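# Slide the tape roll onto the rod

## Task

Put the roll of tape onto the rod so that its hole goes around the rod and it stays there on its own. If the robot is the only thing holding it in place at the end, it does not count. Anything the robot is touching at the end must not drop more than about a fingernail's width once left alone. No motor of either hand may show moving in hand_stopped_by at the end. Nothing may be put or knocked off the table.

## Robot and tools

Robot: the upper body of a humanoid on a stand just past the table's -x edge, facing about +x. It has two arms, left_arm (on the +y side) and right_arm (on the -y side). Each ends in a five-finger hand: a right hand on right_arm, and its mirror image on left_arm.

Scene frame (used in results): z = 0 is the table top and +z is up. +x runs across the table away from the robot, and the table's near edge is at x = 0.18 m. The pelvis is 0.01 to 0.14 m above the table. The shoulders are about 0.28 m higher than the pelvis, 0.06 m toward +x, and 0.10 m to either side. A hand point can get no more than 0.62 m from its shoulder. The body may be slightly turned or tilted, and printed positions get less accurate at long reach.

Hand point and hand axes: each hand has a point 0.05 m in front of the palm, where index and thumb meet in a pinch. In its own axes, +z runs along the straight fingers, which extend 0.06 to 0.07 m past the point. +y points out of the palm. +x runs across the palm toward the little finger on the right hand, and toward the thumb on the left hand. A wrist bracket on the little-finger side sticks out 0.03 m beyond the point in +y and 0.11 m across, and it can collide with things.

Row layout (shared by both tools): one flat list of 28 numbers, each in [-1, 1], that always covers both arms. The order is left_arm dx, dy, dz, rx, ry, rz, then left_gripper little, ring, middle, index, thumb_bend, thumb_turn, force_limit, speed, then the same 14 for right_arm and right_gripper. dx to rz are an offset (not a pose), given in that hand point's own axes and measured from the pose it had when the action began. 1.0 equals 0.6 m of travel or 180 degrees of turn. rx, ry, rz form a single rotation vector. Hand numbers are targets: for the fingers and thumb_bend, +1 is straight open and -1 is fully curled. For thumb_turn, +1 puts the thumb beside the palm and -1 puts it in front, opposite the fingers. A pinch is roughly index -0.22, thumb_bend -0.75, thumb_turn -0.57. force_limit goes linearly from about 0 N at -1 to 10 N at +1 (15 N for the two thumb motors) and only stops closing. speed goes from near zero at -1 to full at +1, where a full finger stroke takes 0.6 s. There is no 'no change' value. To keep a hand as it is, resend its last eight numbers, or at the start its hand_measured followed by hand_force_limit and hand_speed.

execute_actions(actions): a list of actions. Each action is a list of up to 15 rows, one row per 1/30 s step, and the last row is held to fill out the 15 steps. Each row is an offset from the pose at the action's start, not from the row before. An empty list only returns the state and the images.

move(target, speed, blocking): target is one 28-number row. Its offsets count from the pose in the latest result that reported one, and its hand numbers are sent at the start. Each hand point moves in a straight line toward its target, and all arms arrive together, within 0.5 to 10 s. speed is in m/s, from 0.002 to 0.5 (default 0.25), and rotation is limited to twice that value in rad/s. The move does not avoid obstacles or the other arm, and it can overshoot speed near full reach. With blocking=false the call returns after 0.5 s; then use wait(0) or stop before sending anything else. The 'move:' line reports the outcome (done, off_target, moving, held, fault) and the limits that acted: paced means the pose was clipped, and held means steps were blocked, which can lead to a fast catch-up afterwards.

wait(seconds): 0 to 10 s with the last commands held. It returns early if a running move finishes. stop(): brakes a running move, and it needs stopping room. zoom_image(camera, region): camera is cam_high (896x504), cam_left_wrist or cam_right_wrist (616x616). region is [x0, y0, x1, y1] in pixels, at most 504x504. show_instructions(): shows the reference pages. finished_scene(scene): ends the scene and grades it, and it cannot be undone.

Control behaviour: at each step the commanded pose is clipped to within 70 mm and 16 degrees of the measured pose. Position takes priority over orientation. After an action, the arm goes no further than the last clipped pose, so long moves need more actions. 'Hand target' lines show where each arm is being driven. For an arm that should stay still, send the offset back to where it belongs in the first call, then zeros.

Results: the state line gives each hand point's position (m) and quaternion (wxyz) in the scene frame. hand_measured, hand_stopped_by (moving, target, force, stalled, fault) and hand_load_n (N, positive when the finger is pushed open) each hold six values in motor order. A 'pose unreachable' line means the clearance check changed that arm's command. A load that drops to near 0 means the grip has been lost.

Gripping: turn the thumb fully in front of the palm before you reach the object. A wrapped hand holds objects 0.035 to 0.08 m across. A motor only starts when its target changes by at least 0.01. It then runs until it reaches the target or hits force_limit and locks. If it is blocked it shows moving for a while, then stalled. Close at speed -0.9 or below for a gentle grip. To loosen, send targets more open than hand_measured. Before finishing, let every finger settle so none shows moving.

Avoid: hitting or pressing one arm against the other, including hands, brackets and fingers. Avoid contact torque that reaches the joint limits (23.7 N m for most joints, 4.75 N m for wrist pitch and yaw), which freezes the arm for 10 s. Avoid holding loads long enough to overheat a motor (warning at 90 °C, arm drops at 120 °C). Also avoid fast impacts, drops, slips, and anything leaving the table. The loose tape may occasionally get nudged by outside pushes. Release the tape so that it rests on the rod by itself.

Each tool is called after "Request:" as name([rows], argument=value, ...), one row to a line, values as JSON.

## Session

Request:
execute_actions(actions=[])

Scene clock: 0.00 s.
left_arm: end_effector_position=(+0.1139, +0.1600, +0.5019) hand_measured=(+1.000, +1.000, +1.000, +1.000, +1.000, +1.000) hand_load_n=(+0.0, +0.0, +0.0, +0.0, +0.0, +0.0) hand_stopped_by=(target, target, target, target, target, target) hand_force_limit=0.00 hand_speed=-0.80 end_effector_quat_wxyz=(+0.022, +0.019, -0.134, +0.991) | right_arm: end_effector_position=(+0.1914, -0.0654, +0.4545) hand_measured=(+1.000, +1.000, +1.000, +1.000, +1.000, +1.000) hand_load_n=(+0.0, +0.0, +0.0, +0.0, +0.0, +0.0) hand_stopped_by=(target, target, target, target, target, target) hand_force_limit=0.00 hand_speed=-0.80 end_effector_quat_wxyz=(+0.959, -0.247, +0.127, +0.052)
Joint positions: left_arm=[-0.188  0.555  0.208 -0.511 -0.674 -0.992 -0.334] | right_arm=[ 0.055 -0.464 -0.302 -0.474  0.435 -0.978  0.362]
Joint velocities: left_arm=[-0.015 -0.009  0.006  0.006  0.     0.     0.   ] | right_arm=[-0.017  0.     0.    -0.005  0.009  0.     0.   ]
Hand target (left_arm): +0.114, +0.160, +0.502; +0.022, +0.019, -0.134, +0.991
Hand target (right_arm): +0.191, -0.065, +0.455; +0.959, -0.247, +0.127, +0.052

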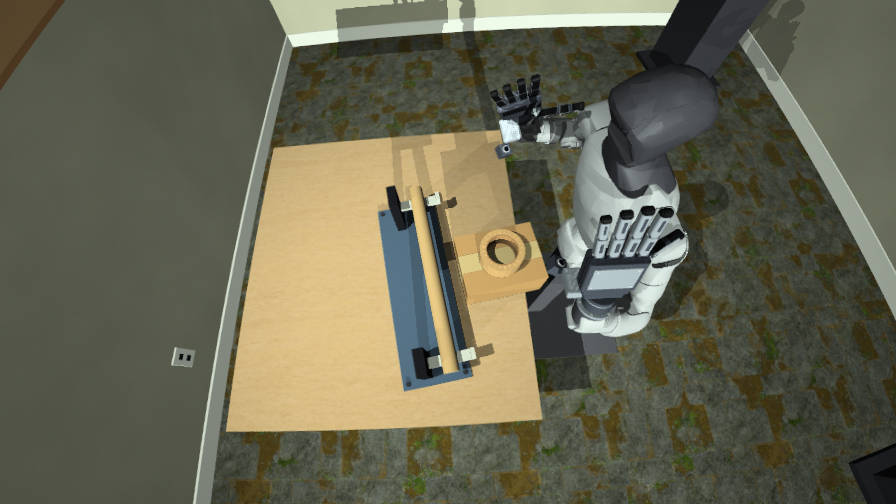

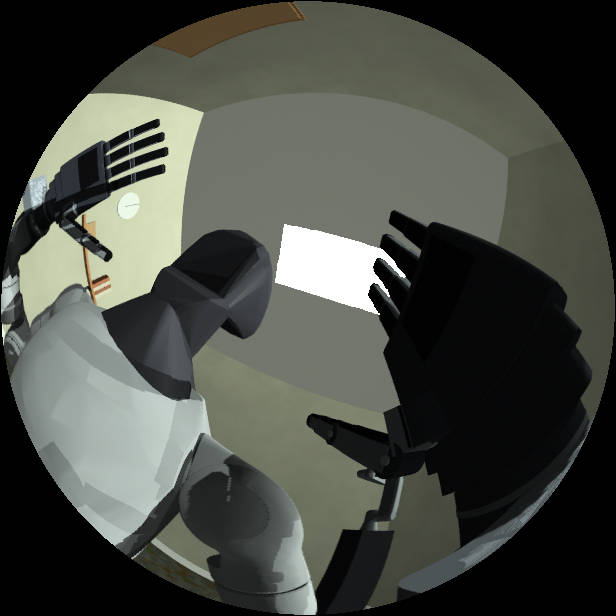

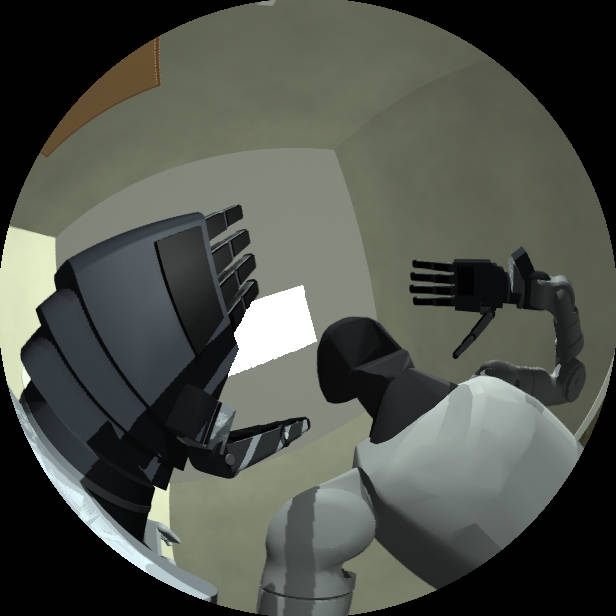

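Request:
move(target=[-0.327,0.19,-0.363,-0.306,-0.423,0.336,1,1,1,1,1,-1,0.5,0,0.44,0.1,-0.27,-0.404,0.527,-0.129,1,1,1,1,1,-1,0.8,0], speed=0.3)

Scene clock: 21.37 s.
left_arm: end_effector_position=(+0.2839, +0.1126, +0.2713) hand_measured=(+1.000, +1.000, +1.000, +1.000, +1.000, -1.000) hand_load_n=(+0.0, +0.0, +0.0, +0.0, +0.0, +0.0) hand_stopped_by=(target, target, target, target, target, target) hand_force_limit=0.50 hand_speed=0.00 end_effector_quat_wxyz=(+0.477, -0.451, +0.486, -0.577) | right_arm: end_effector_position=(+0.3872, -0.0629, +0.2058) hand_measured=(+1.000, +1.000, +1.000, +1.000, +1.000, -1.000) hand_load_n=(+0.0, +0.0, +0.0, +0.0, +0.0, +0.0) hand_stopped_by=(target, target, target, target, target, target) hand_force_limit=0.80 hand_speed=0.00 end_effector_quat_wxyz=(-0.246, +0.707, -0.634, +0.194)
Joint positions: left_arm=[ 0.269  0.012  0.028 -1.054  1.288 -0.272 -0.531] | right_arm=[-1.267 -1.126  0.958 -0.297 -0.084  1.005  0.981]
Joint velocities: left_arm=[-0.011  0.    -0.003  0.006  0.002  0.     0.   ] | right_arm=[-0.009  0.005  0.002  0.006  0.008  0.     0.   ]
Hand target (left_arm): +0.284, +0.113, +0.272; +0.478, -0.451, +0.486, -0.576
Hand target (right_arm): +0.388, -0.063, +0.206; -0.245, +0.706, -0.635, +0.196
Off the commanded pose (left_arm): 0.025 m, 11 deg.
Off the commanded pose (right_arm): 0.027 m, 6 deg.
move: held (left_arm), off_target (right_arm); limits=paced,held; held on 24 of 127 steps (left_arm), including the last (left_arm)
pose unreachable (left arm): on one or more control steps of this call, first in action 0 (counted from 0), this arm could not follow its commanded pose, so it was not sent that pose on those steps. On the call's last step it was still not sent that pose. It may still have moved: this result reports where it is.
cause: the commanded pose would bring a part of the arm (just beyond joint 3 (shoulder yaw)) too close to the robot's own body.

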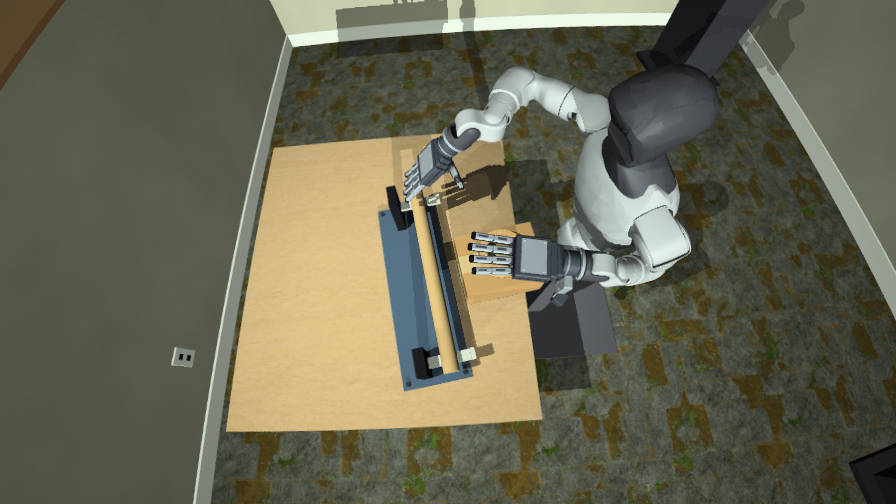

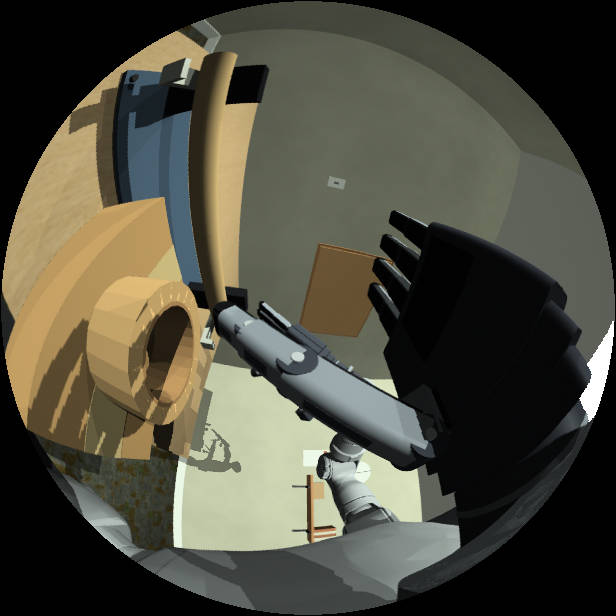

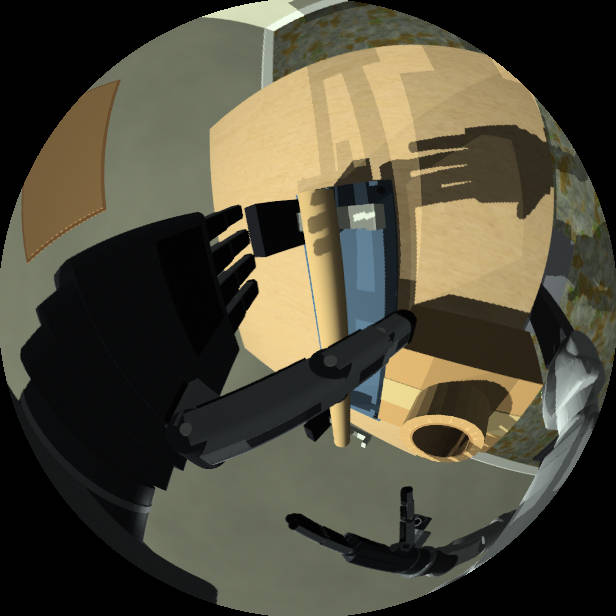

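Request:
move(target=[0.04,0.04,0.05,-0.12,0.22,0,1,1,1,1,1,-1,0.5,0,0,0,0,0,0,0,1,1,1,1,1,-1,0.8,0], speed=0.2)

Scene clock: 28.67 s.
left_arm: end_effector_position=(+0.3166, +0.0759, +0.2578) hand_measured=(+1.000, +1.000, +1.000, +1.000, +1.000, -1.000) hand_load_n=(+0.0, +0.0, +0.0, +0.0, +0.0, +0.0) hand_stopped_by=(target, target, target, target, target, target) hand_force_limit=0.50 hand_speed=0.00 end_effector_quat_wxyz=(+0.188, -0.315, +0.704, -0.608) | right_arm: end_effector_position=(+0.3872, -0.0629, +0.2058) hand_measured=(+1.000, +1.000, +1.000, +1.000, +1.000, -1.000) hand_load_n=(+0.0, +0.0, +0.0, +0.0, +0.0, +0.0) hand_stopped_by=(target, target, target, target, target, target) hand_force_limit=0.80 hand_speed=0.00 end_effector_quat_wxyz=(-0.246, +0.707, -0.634, +0.194)
Joint positions: left_arm=[-0.564  0.611  0.041 -0.26   0.373 -0.485 -0.966] | right_arm=[-1.267 -1.126  0.958 -0.297 -0.084  1.005  0.981]
Joint velocities: left_arm=[ 0.003 -0.003  0.    -0.003  0.025 -0.005 -0.004] | right_arm=[ 0.005 -0.006 -0.023 -0.011 -0.011  0.     0.   ]
Hand target (left_arm): +0.316, +0.075, +0.258; +0.186, -0.314, +0.705, -0.608
Hand target (right_arm): +0.387, -0.063, +0.206; -0.246, +0.707, -0.634, +0.194
Off the commanded pose (left_arm): 0.010 m, 2 deg.
Off the commanded pose (right_arm): 0.000 m, 0 deg.
move: off_target (left_arm)

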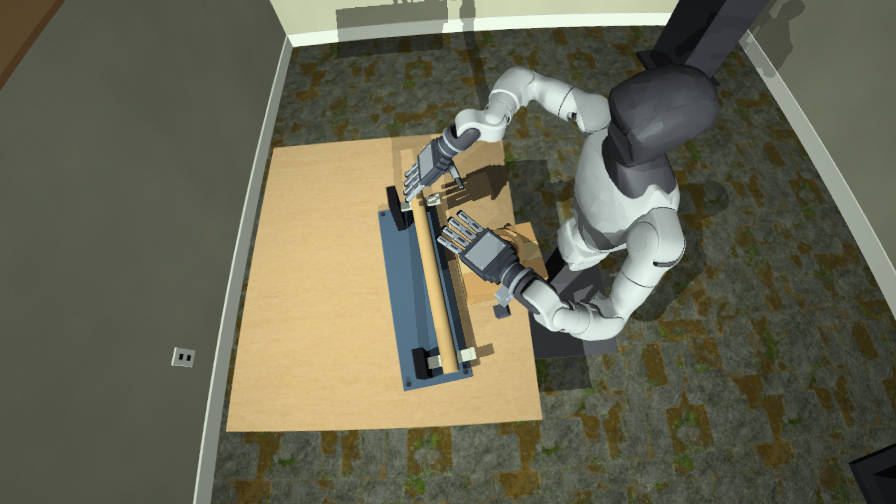

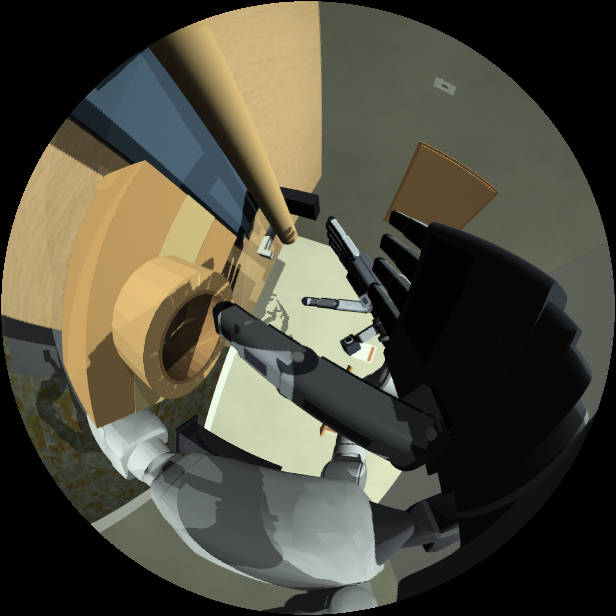

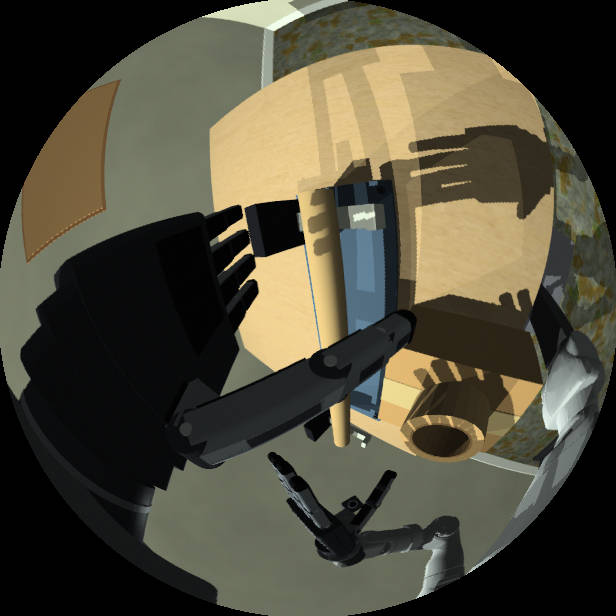

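Request:
move(target=[0.043,0.065,0.045,0,0,0,1,1,1,1,1,-1,0.5,0,0.08,0,-0.05,0,0,0,1,1,1,1,1,-1,0.8,0], speed=0.1)

Scene clock: 34.77 s.
left_arm: end_effector_position=(+0.3065, +0.0453, +0.2147) hand_measured=(+1.000, +1.000, +1.000, +1.000, +1.000, -1.000) hand_load_n=(+0.0, +0.0, +0.0, +0.0, +0.0, +0.0) hand_stopped_by=(target, target, target, target, target, target) hand_force_limit=0.50 hand_speed=0.00 end_effector_quat_wxyz=(+0.188, -0.320, +0.704, -0.605) | right_arm: end_effector_position=(+0.3740, -0.1138, +0.2289) hand_measured=(+1.000, +1.000, +1.000, +1.000, +1.000, -1.000) hand_load_n=(+0.0, +0.0, +0.0, +0.0, +0.0, +0.0) hand_stopped_by=(target, target, target, target, target, target) hand_force_limit=0.80 hand_speed=0.00 end_effector_quat_wxyz=(-0.246, +0.705, -0.635, +0.198)
Joint positions: left_arm=[-0.423  0.481 -0.055 -0.316  0.601 -0.503 -0.838] | right_arm=[-1.15  -1.412  0.812 -0.362  0.05   0.813  0.979]
Joint velocities: left_arm=[ 0.009 -0.015 -0.018  0.008  0.017  0.     0.005] | right_arm=[ 0.003 -0.025 -0.006 -0.003  0.002 -0.002  0.   ]
Hand target (left_arm): +0.307, +0.045, +0.215; +0.190, -0.318, +0.704, -0.606
Hand target (right_arm): +0.373, -0.112, +0.229; -0.248, +0.706, -0.634, +0.196
Off the commanded pose (left_arm): 0.005 m, 1 deg.
Off the commanded pose (right_arm): 0.002 m, 0 deg.
move: off_target (left_arm)

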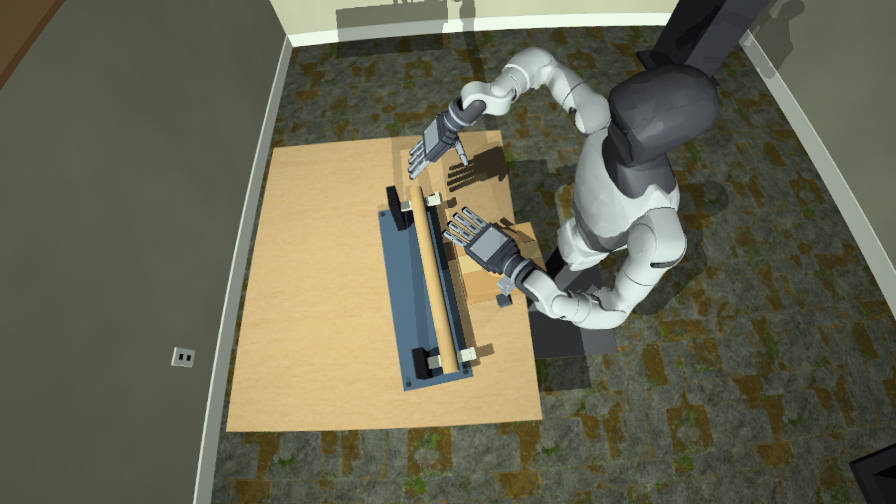

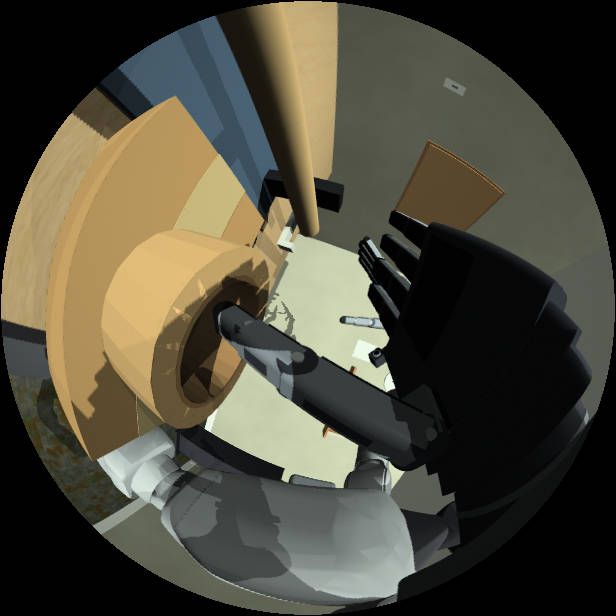

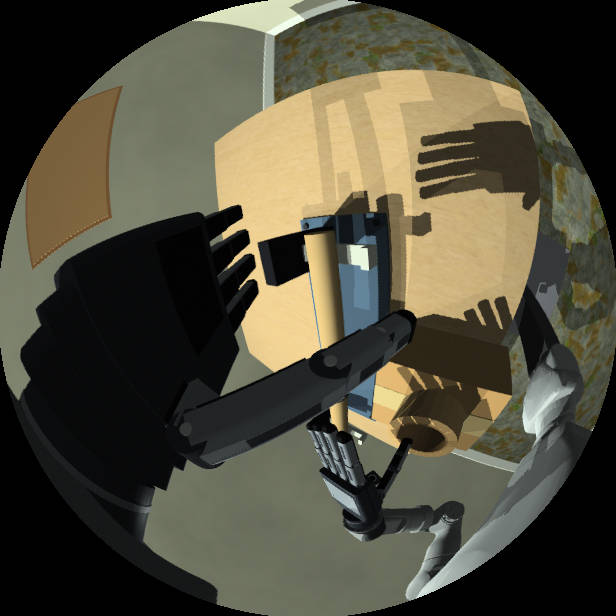

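Request:
move(target=[-0.01,0.07,0.01,0,0,0,1,1,1,1,1,-1,0.5,0,0,0,0,0,0,0,1,1,1,1,1,-1,0.8,0], speed=0.06)

Request:
move(target=[0,0,0,0,0,0,-0.3,-0.3,-0.3,-0.3,0.0,-1,0.3,-0.6,0,0,0,0,0,0,1,1,1,1,1,-1,0.8,0])

Scene clock: 40.27 s.
left_arm: end_effector_position=(+0.3108, +0.0455, +0.1992) hand_measured=(+1.000, +1.000, +1.000, +1.000, +1.000, -1.000) hand_load_n=(+0.0, +0.0, +0.0, +0.0, +0.0, +0.5) hand_stopped_by=(target, target, target, target, target, target) hand_force_limit=0.50 hand_speed=0.00 end_effector_quat_wxyz=(+0.205, -0.298, +0.684, -0.633) | right_arm: end_effector_position=(+0.3740, -0.1138, +0.2289) hand_measured=(+1.000, +1.000, +1.000, +1.000, +1.000, -1.000) hand_load_n=(+0.0, +0.0, +0.0, +0.0, +0.0, +0.0) hand_stopped_by=(target, target, target, target, target, target) hand_force_limit=0.80 hand_speed=0.00 end_effector_quat_wxyz=(-0.246, +0.705, -0.635, +0.198)
Joint positions: left_arm=[-0.371  0.486 -0.063 -0.191  0.699 -0.663 -0.602] | right_arm=[-1.15  -1.412  0.811 -0.362  0.05   0.812  0.979]
Joint velocities: left_arm=[-0.002  0.032 -0.014  0.     0.011  0.     0.029] | right_arm=[-0.003  0.003  0.     0.003 -0.011  0.     0.   ]
Hand target (left_arm): +0.305, +0.051, +0.173; +0.192, -0.320, +0.704, -0.604
Hand target (right_arm): +0.374, -0.114, +0.229; -0.246, +0.705, -0.635, +0.198
Off the commanded pose (left_arm): 0.028 m, 5 deg.
Off the commanded pose (right_arm): 0.000 m, 0 deg.
move: off_target (left_arm)

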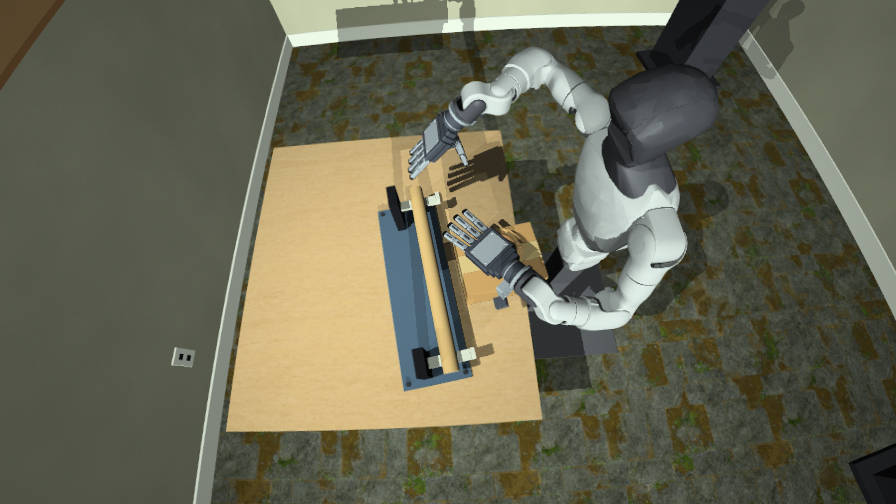

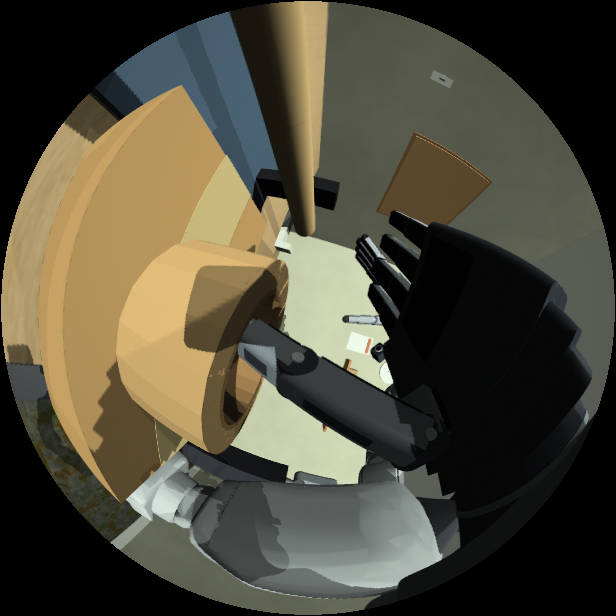

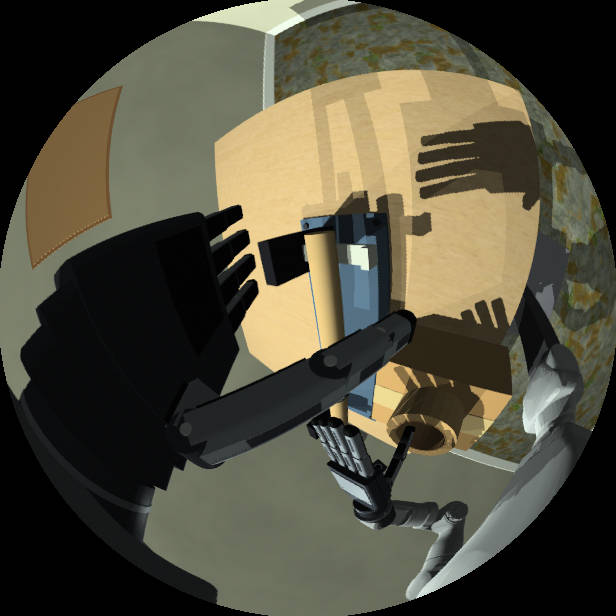

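Scene clock: 42.90 s.
left_arm: end_effector_position=(+0.3106, +0.0456, +0.1998) hand_measured=(-0.300, -0.300, -0.300, -0.300, +0.000, -1.000) hand_load_n=(+0.0, +0.0, +0.0, +0.0, +0.5, +0.5) hand_stopped_by=(target, target, target, target, target, target) hand_force_limit=0.30 hand_speed=-0.60 end_effector_quat_wxyz=(+0.205, -0.297, +0.684, -0.634) | right_arm: end_effector_position=(+0.3740, -0.1138, +0.2289) hand_measured=(+1.000, +1.000, +1.000, +1.000, +1.000, -1.000) hand_load_n=(+0.0, +0.0, +0.0, +0.0, +0.0, +0.0) hand_stopped_by=(target, target, target, target, target, target) hand_force_limit=0.80 hand_speed=0.00 end_effector_quat_wxyz=(-0.246, +0.705, -0.635, +0.198)
Joint positions: left_arm=[-0.371  0.487 -0.062 -0.193  0.697 -0.663 -0.602] | right_arm=[-1.15  -1.412  0.811 -0.362  0.05   0.812  0.979]
Joint velocities: left_arm=[ 0.    -0.002 -0.015  0.005 -0.011  0.     0.   ] | right_arm=[ 0.006  0.002  0.015 -0.003 -0.011  0.     0.   ]
Hand target (left_arm): +0.311, +0.046, +0.199; +0.205, -0.298, +0.684, -0.633
Hand target (right_arm): +0.374, -0.114, +0.229; -0.246, +0.705, -0.635, +0.198
Off the commanded pose (left_arm): 0.001 m, 0 deg.
Off the commanded pose (right_arm): 0.000 m, 0 deg.
move: done

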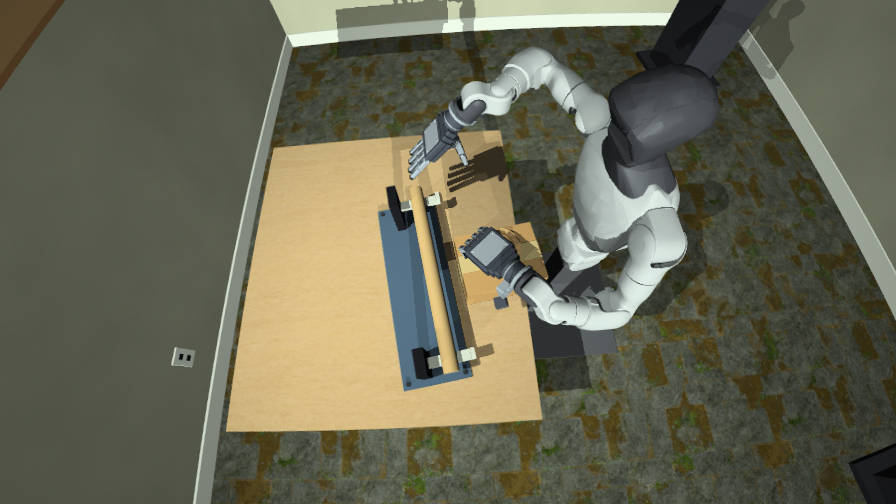

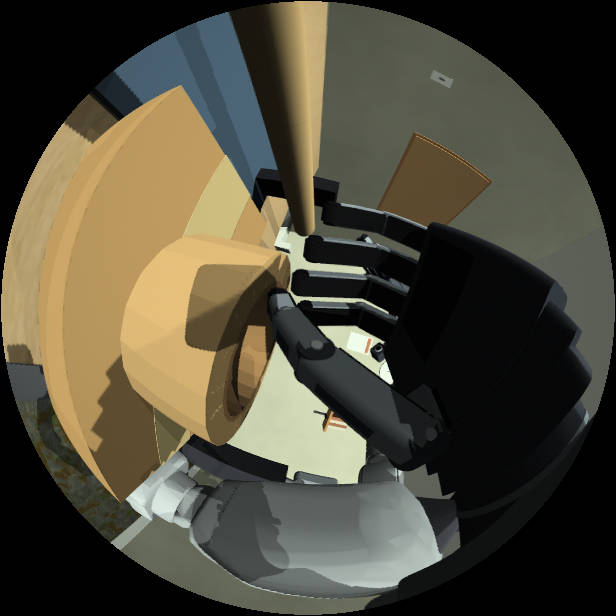

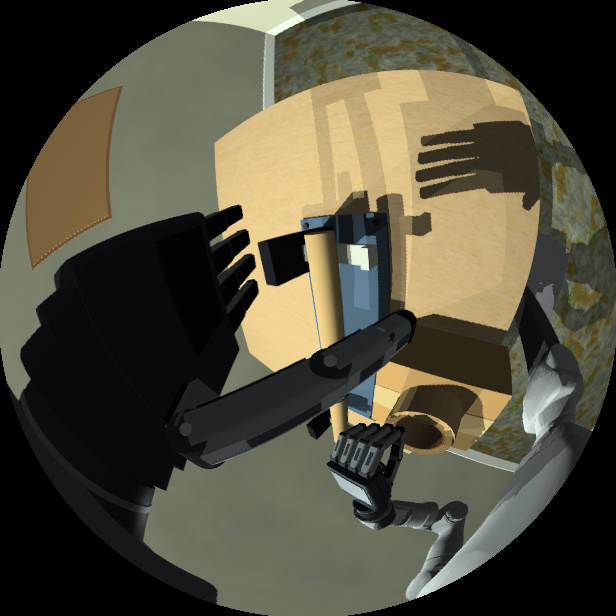

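Request:
move(target=[0,-0.02,-0.03,-0.08,0,0,0.5,0.5,0.5,0.5,0.4,-1,0.3,0,0,0,0,0,0,0,1,1,1,1,1,-1,0.8,0], speed=0.1)

Request:
move(target=[0,0.045,0.02,0,0,0,0.5,0.5,0.5,0.5,0.4,-1,0.3,0,0,0,0,0,0,0,1,1,1,1,1,-1,0.8,0], speed=0.04)

Scene clock: 52.73 s.
left_arm: end_effector_position=(+0.3004, +0.0550, +0.2133) hand_measured=(+0.500, +0.500, +0.500, +0.500, +0.400, -1.000) hand_load_n=(+0.0, +0.0, +0.0, +0.0, +0.0, +0.0) hand_stopped_by=(target, target, target, target, target, target) hand_force_limit=0.30 hand_speed=0.00 end_effector_quat_wxyz=(+0.164, -0.320, +0.758, -0.545) | right_arm: end_effector_position=(+0.3740, -0.1138, +0.2289) hand_measured=(+1.000, +1.000, +1.000, +1.000, +1.000, -1.000) hand_load_n=(+0.0, +0.0, +0.0, +0.0, +0.0, +0.0) hand_stopped_by=(target, target, target, target, target, target) hand_force_limit=0.80 hand_speed=0.00 end_effector_quat_wxyz=(-0.246, +0.705, -0.635, +0.198)
Joint positions: left_arm=[-0.542  0.545 -0.09  -0.331  0.518 -0.414 -1.048] | right_arm=[-1.15  -1.412  0.811 -0.362  0.05   0.812  0.979]
Joint velocities: left_arm=[-0.002  0.     0.002  0.003 -0.011  0.    -0.012] | right_arm=[ 0.003 -0.005 -0.018  0.011 -0.003  0.     0.   ]
Hand target (left_arm): +0.300, +0.054, +0.214; +0.162, -0.319, +0.758, -0.546
Hand target (right_arm): +0.374, -0.114, +0.229; -0.246, +0.705, -0.635, +0.198
Off the commanded pose (left_arm): 0.004 m, 0 deg.
Off the commanded pose (right_arm): 0.000 m, 0 deg.
move: off_target (left_arm)

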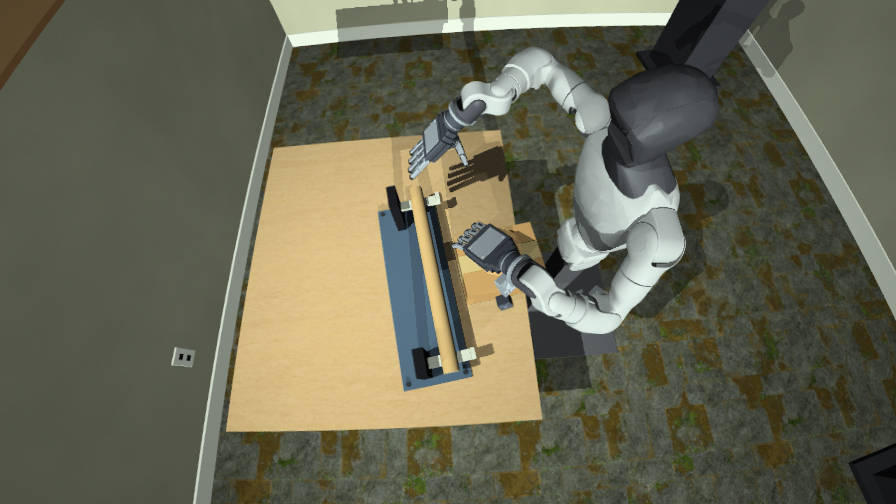

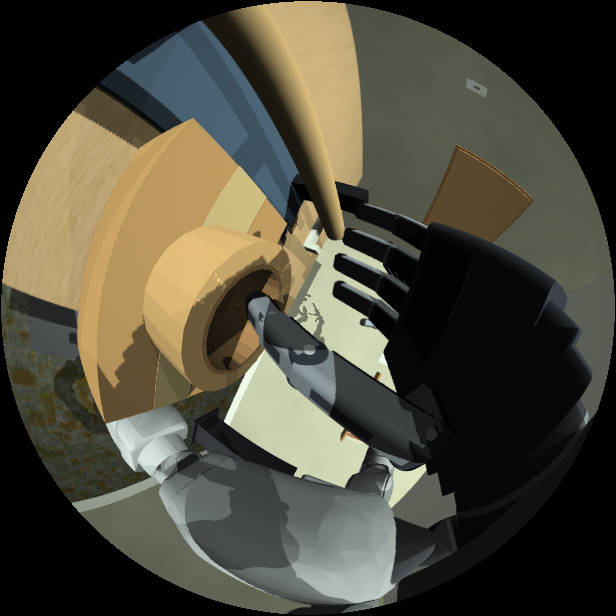

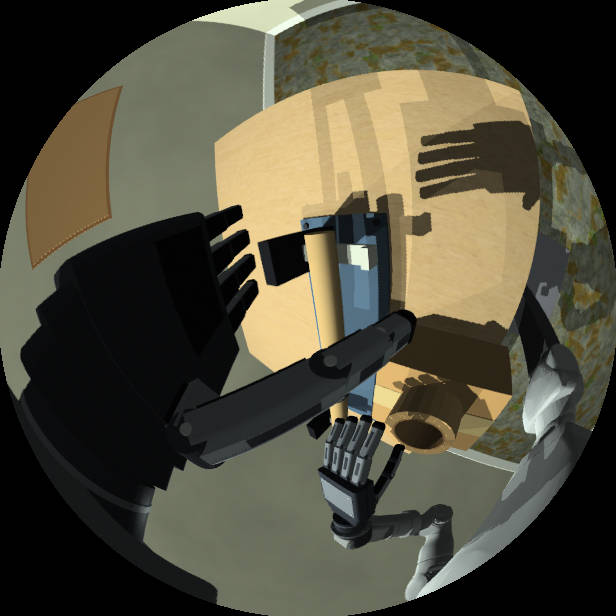

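Scene clock: 53.73 s.
left_arm: end_effector_position=(+0.3004, +0.0510, +0.1899) hand_measured=(+0.500, +0.500, +0.500, +0.500, +0.400, -1.000) hand_load_n=(+0.0, +0.0, +0.0, +0.0, -0.5, +0.5) hand_stopped_by=(target, target, target, target, target, target) hand_force_limit=0.30 hand_speed=0.00 end_effector_quat_wxyz=(+0.167, -0.315, +0.753, -0.553) | right_arm: end_effector_position=(+0.3740, -0.1138, +0.2289) hand_measured=(+1.000, +1.000, +1.000, +1.000, +1.000, -1.000) hand_load_n=(+0.0, +0.0, +0.0, +0.0, +0.0, +0.0) hand_stopped_by=(target, target, target, target, target, target) hand_force_limit=0.80 hand_speed=0.00 end_effector_quat_wxyz=(-0.246, +0.705, -0.635, +0.198)
Joint positions: left_arm=[-0.475  0.529 -0.119 -0.267  0.602 -0.507 -0.919] | right_arm=[-1.15  -1.412  0.811 -0.362  0.05   0.812  0.979]
Joint velocities: left_arm=[ 0.005  0.014 -0.008  0.     0.017  0.     0.006] | right_arm=[ 0.    -0.015 -0.008  0.     0.002  0.     0.   ]
Hand target (left_arm): +0.300, +0.054, +0.184; +0.166, -0.321, +0.757, -0.544
Hand target (right_arm): +0.374, -0.114, +0.229; -0.246, +0.705, -0.635, +0.198
Off the commanded pose (left_arm): 0.006 m, 1 deg.
Off the commanded pose (right_arm): 0.000 m, 0 deg.
move: off_target (left_arm)

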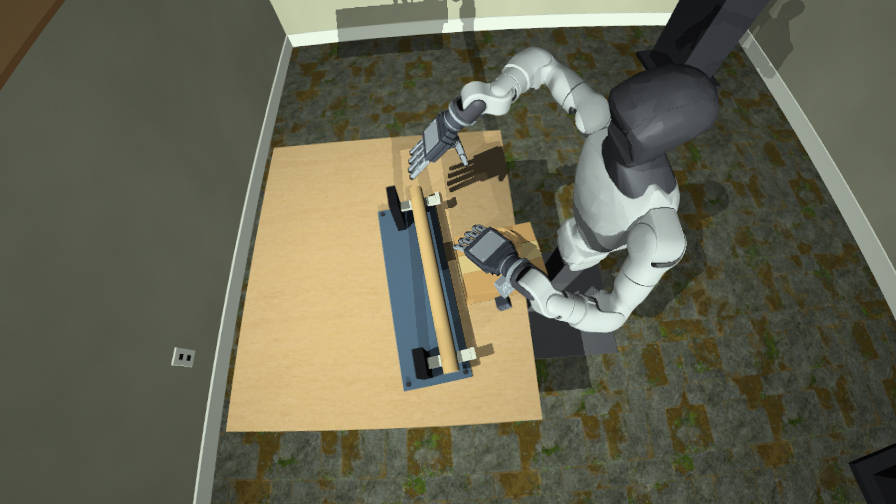

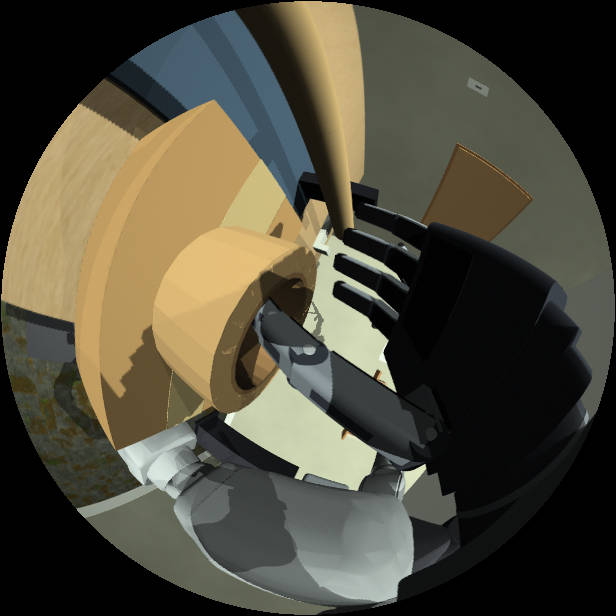

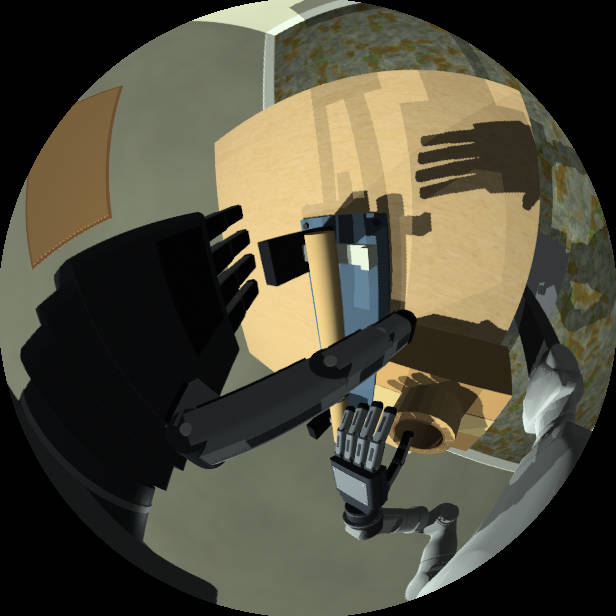

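Request:
move(target=[0.025,0.03,0.015,-0.06,0,0,0.5,0.5,0.5,0.5,0.4,-1,0.3,0,0,0,0,0,0,0,1,1,1,1,1,-1,0.8,0], speed=0.05)

Request:
move(target=[0,0.01,0,0,0,0,-0.5,-0.5,-0.5,-0.5,-0.3,-1,0.6,-0.6,0,0,0,0,0,0,1,1,1,1,1,-1,0.8,0])

Scene clock: 60.20 s.
left_arm: end_effector_position=(+0.2881, +0.0373, +0.1697) hand_measured=(+0.500, +0.500, +0.500, +0.500, +0.400, -1.000) hand_load_n=(+0.0, +0.0, +0.0, +0.0, +0.0, +0.0) hand_stopped_by=(target, target, target, target, target, target) hand_force_limit=0.30 hand_speed=0.00 end_effector_quat_wxyz=(+0.133, -0.332, +0.800, -0.481) | right_arm: end_effector_position=(+0.3740, -0.1138, +0.2289) hand_measured=(+1.000, +1.000, +1.000, +1.000, +1.000, -1.000) hand_load_n=(+0.0, +0.0, +0.0, +0.0, +0.0, +0.0) hand_stopped_by=(target, target, target, target, target, target) hand_force_limit=0.80 hand_speed=0.00 end_effector_quat_wxyz=(-0.246, +0.705, -0.635, +0.198)
Joint positions: left_arm=[-0.553  0.483 -0.252 -0.313  0.659 -0.337 -1.102] | right_arm=[-1.15  -1.412  0.811 -0.362  0.05   0.812  0.979]
Joint velocities: left_arm=[ 0.    -0.008  0.002  0.002  0.     0.004  0.   ] | right_arm=[ 0.003  0.     0.     0.    -0.012  0.     0.   ]
Hand target (left_arm): +0.288, +0.037, +0.170; +0.134, -0.331, +0.801, -0.480
Hand target (right_arm): +0.374, -0.114, +0.229; -0.246, +0.705, -0.635, +0.198
Off the commanded pose (left_arm): 0.002 m, 1 deg.
Off the commanded pose (right_arm): 0.000 m, 0 deg.
move: done

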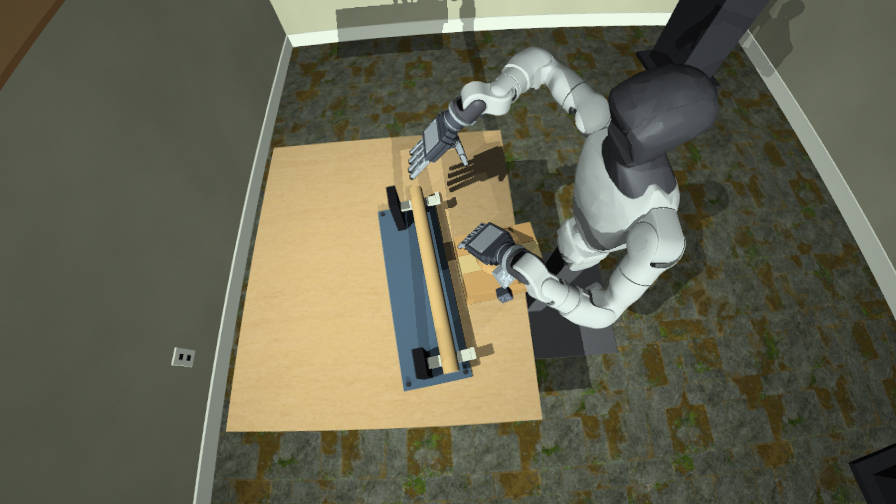

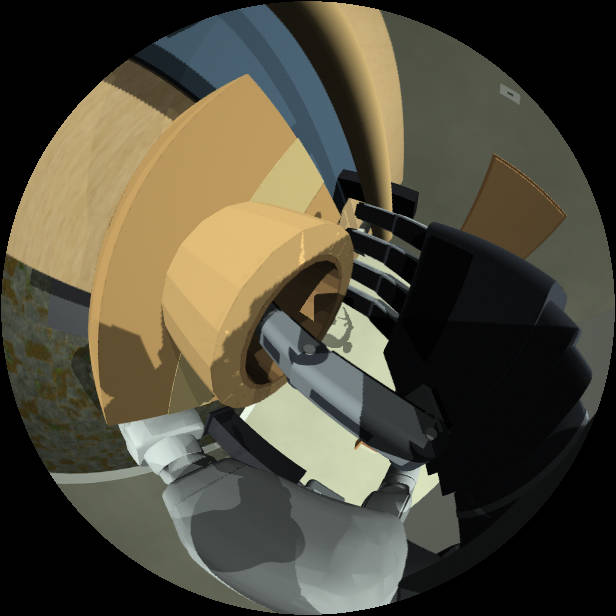

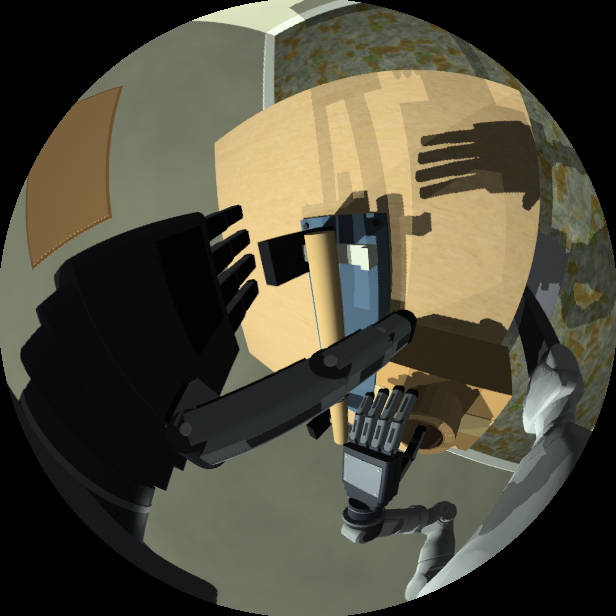

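Scene clock: 61.97 s.
left_arm: end_effector_position=(+0.2863, +0.0389, +0.1663) hand_measured=(-0.500, -0.316, -0.140, -0.182, -0.050, -1.000) hand_load_n=(+0.0, +8.0, +3.5, +10.0, +16.0, +1.0) hand_stopped_by=(target, force, force, force, force, target) hand_force_limit=0.60 hand_speed=-0.60 end_effector_quat_wxyz=(+0.133, -0.331, +0.799, -0.483) | right_arm: end_effector_position=(+0.3740, -0.1138, +0.2289) hand_measured=(+1.000, +1.000, +1.000, +1.000, +1.000, -1.000) hand_load_n=(+0.0, +0.0, +0.0, +0.0, +0.0, +0.0) hand_stopped_by=(target, target, target, target, target, target) hand_force_limit=0.80 hand_speed=0.00 end_effector_quat_wxyz=(-0.246, +0.705, -0.635, +0.198)
Joint positions: left_arm=[-0.532  0.495 -0.253 -0.313  0.66  -0.352 -1.077] | right_arm=[-1.15  -1.412  0.811 -0.362  0.05   0.812  0.979]
Joint velocities: left_arm=[-0.003 -0.006  0.006  0.002  0.008  0.     0.   ] | right_arm=[0.014 0.008 0.    0.005 0.014 0.    0.   ]
Hand target (left_arm): +0.286, +0.040, +0.165; +0.133, -0.332, +0.801, -0.481
Hand target (right_arm): +0.374, -0.114, +0.229; -0.246, +0.705, -0.635, +0.198
Off the commanded pose (left_arm): 0.002 m, 0 deg.
Off the commanded pose (right_arm): 0.000 m, 0 deg.
move: done

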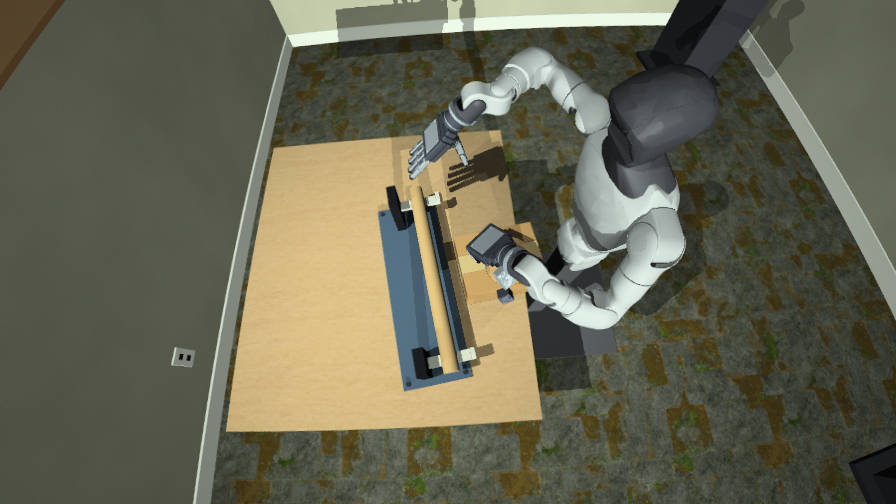

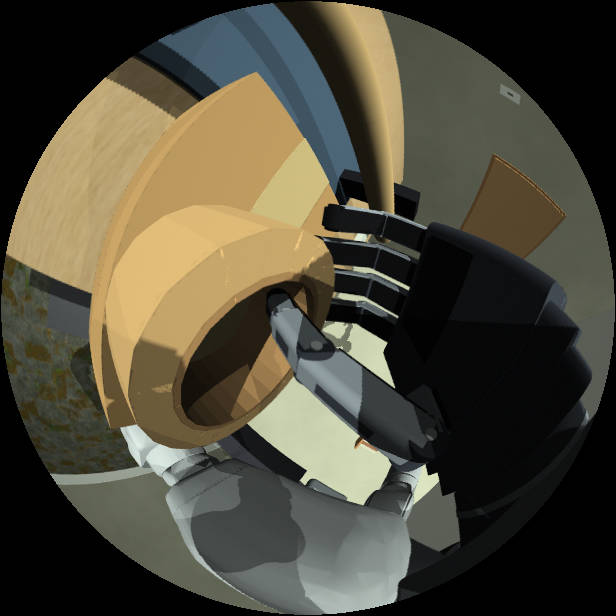

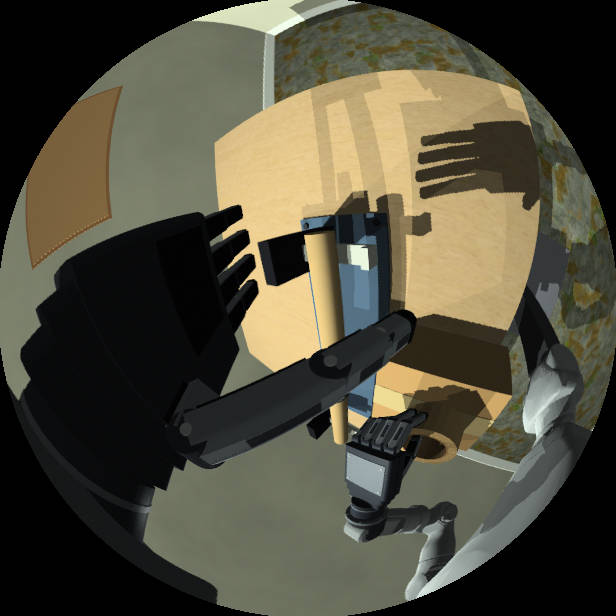

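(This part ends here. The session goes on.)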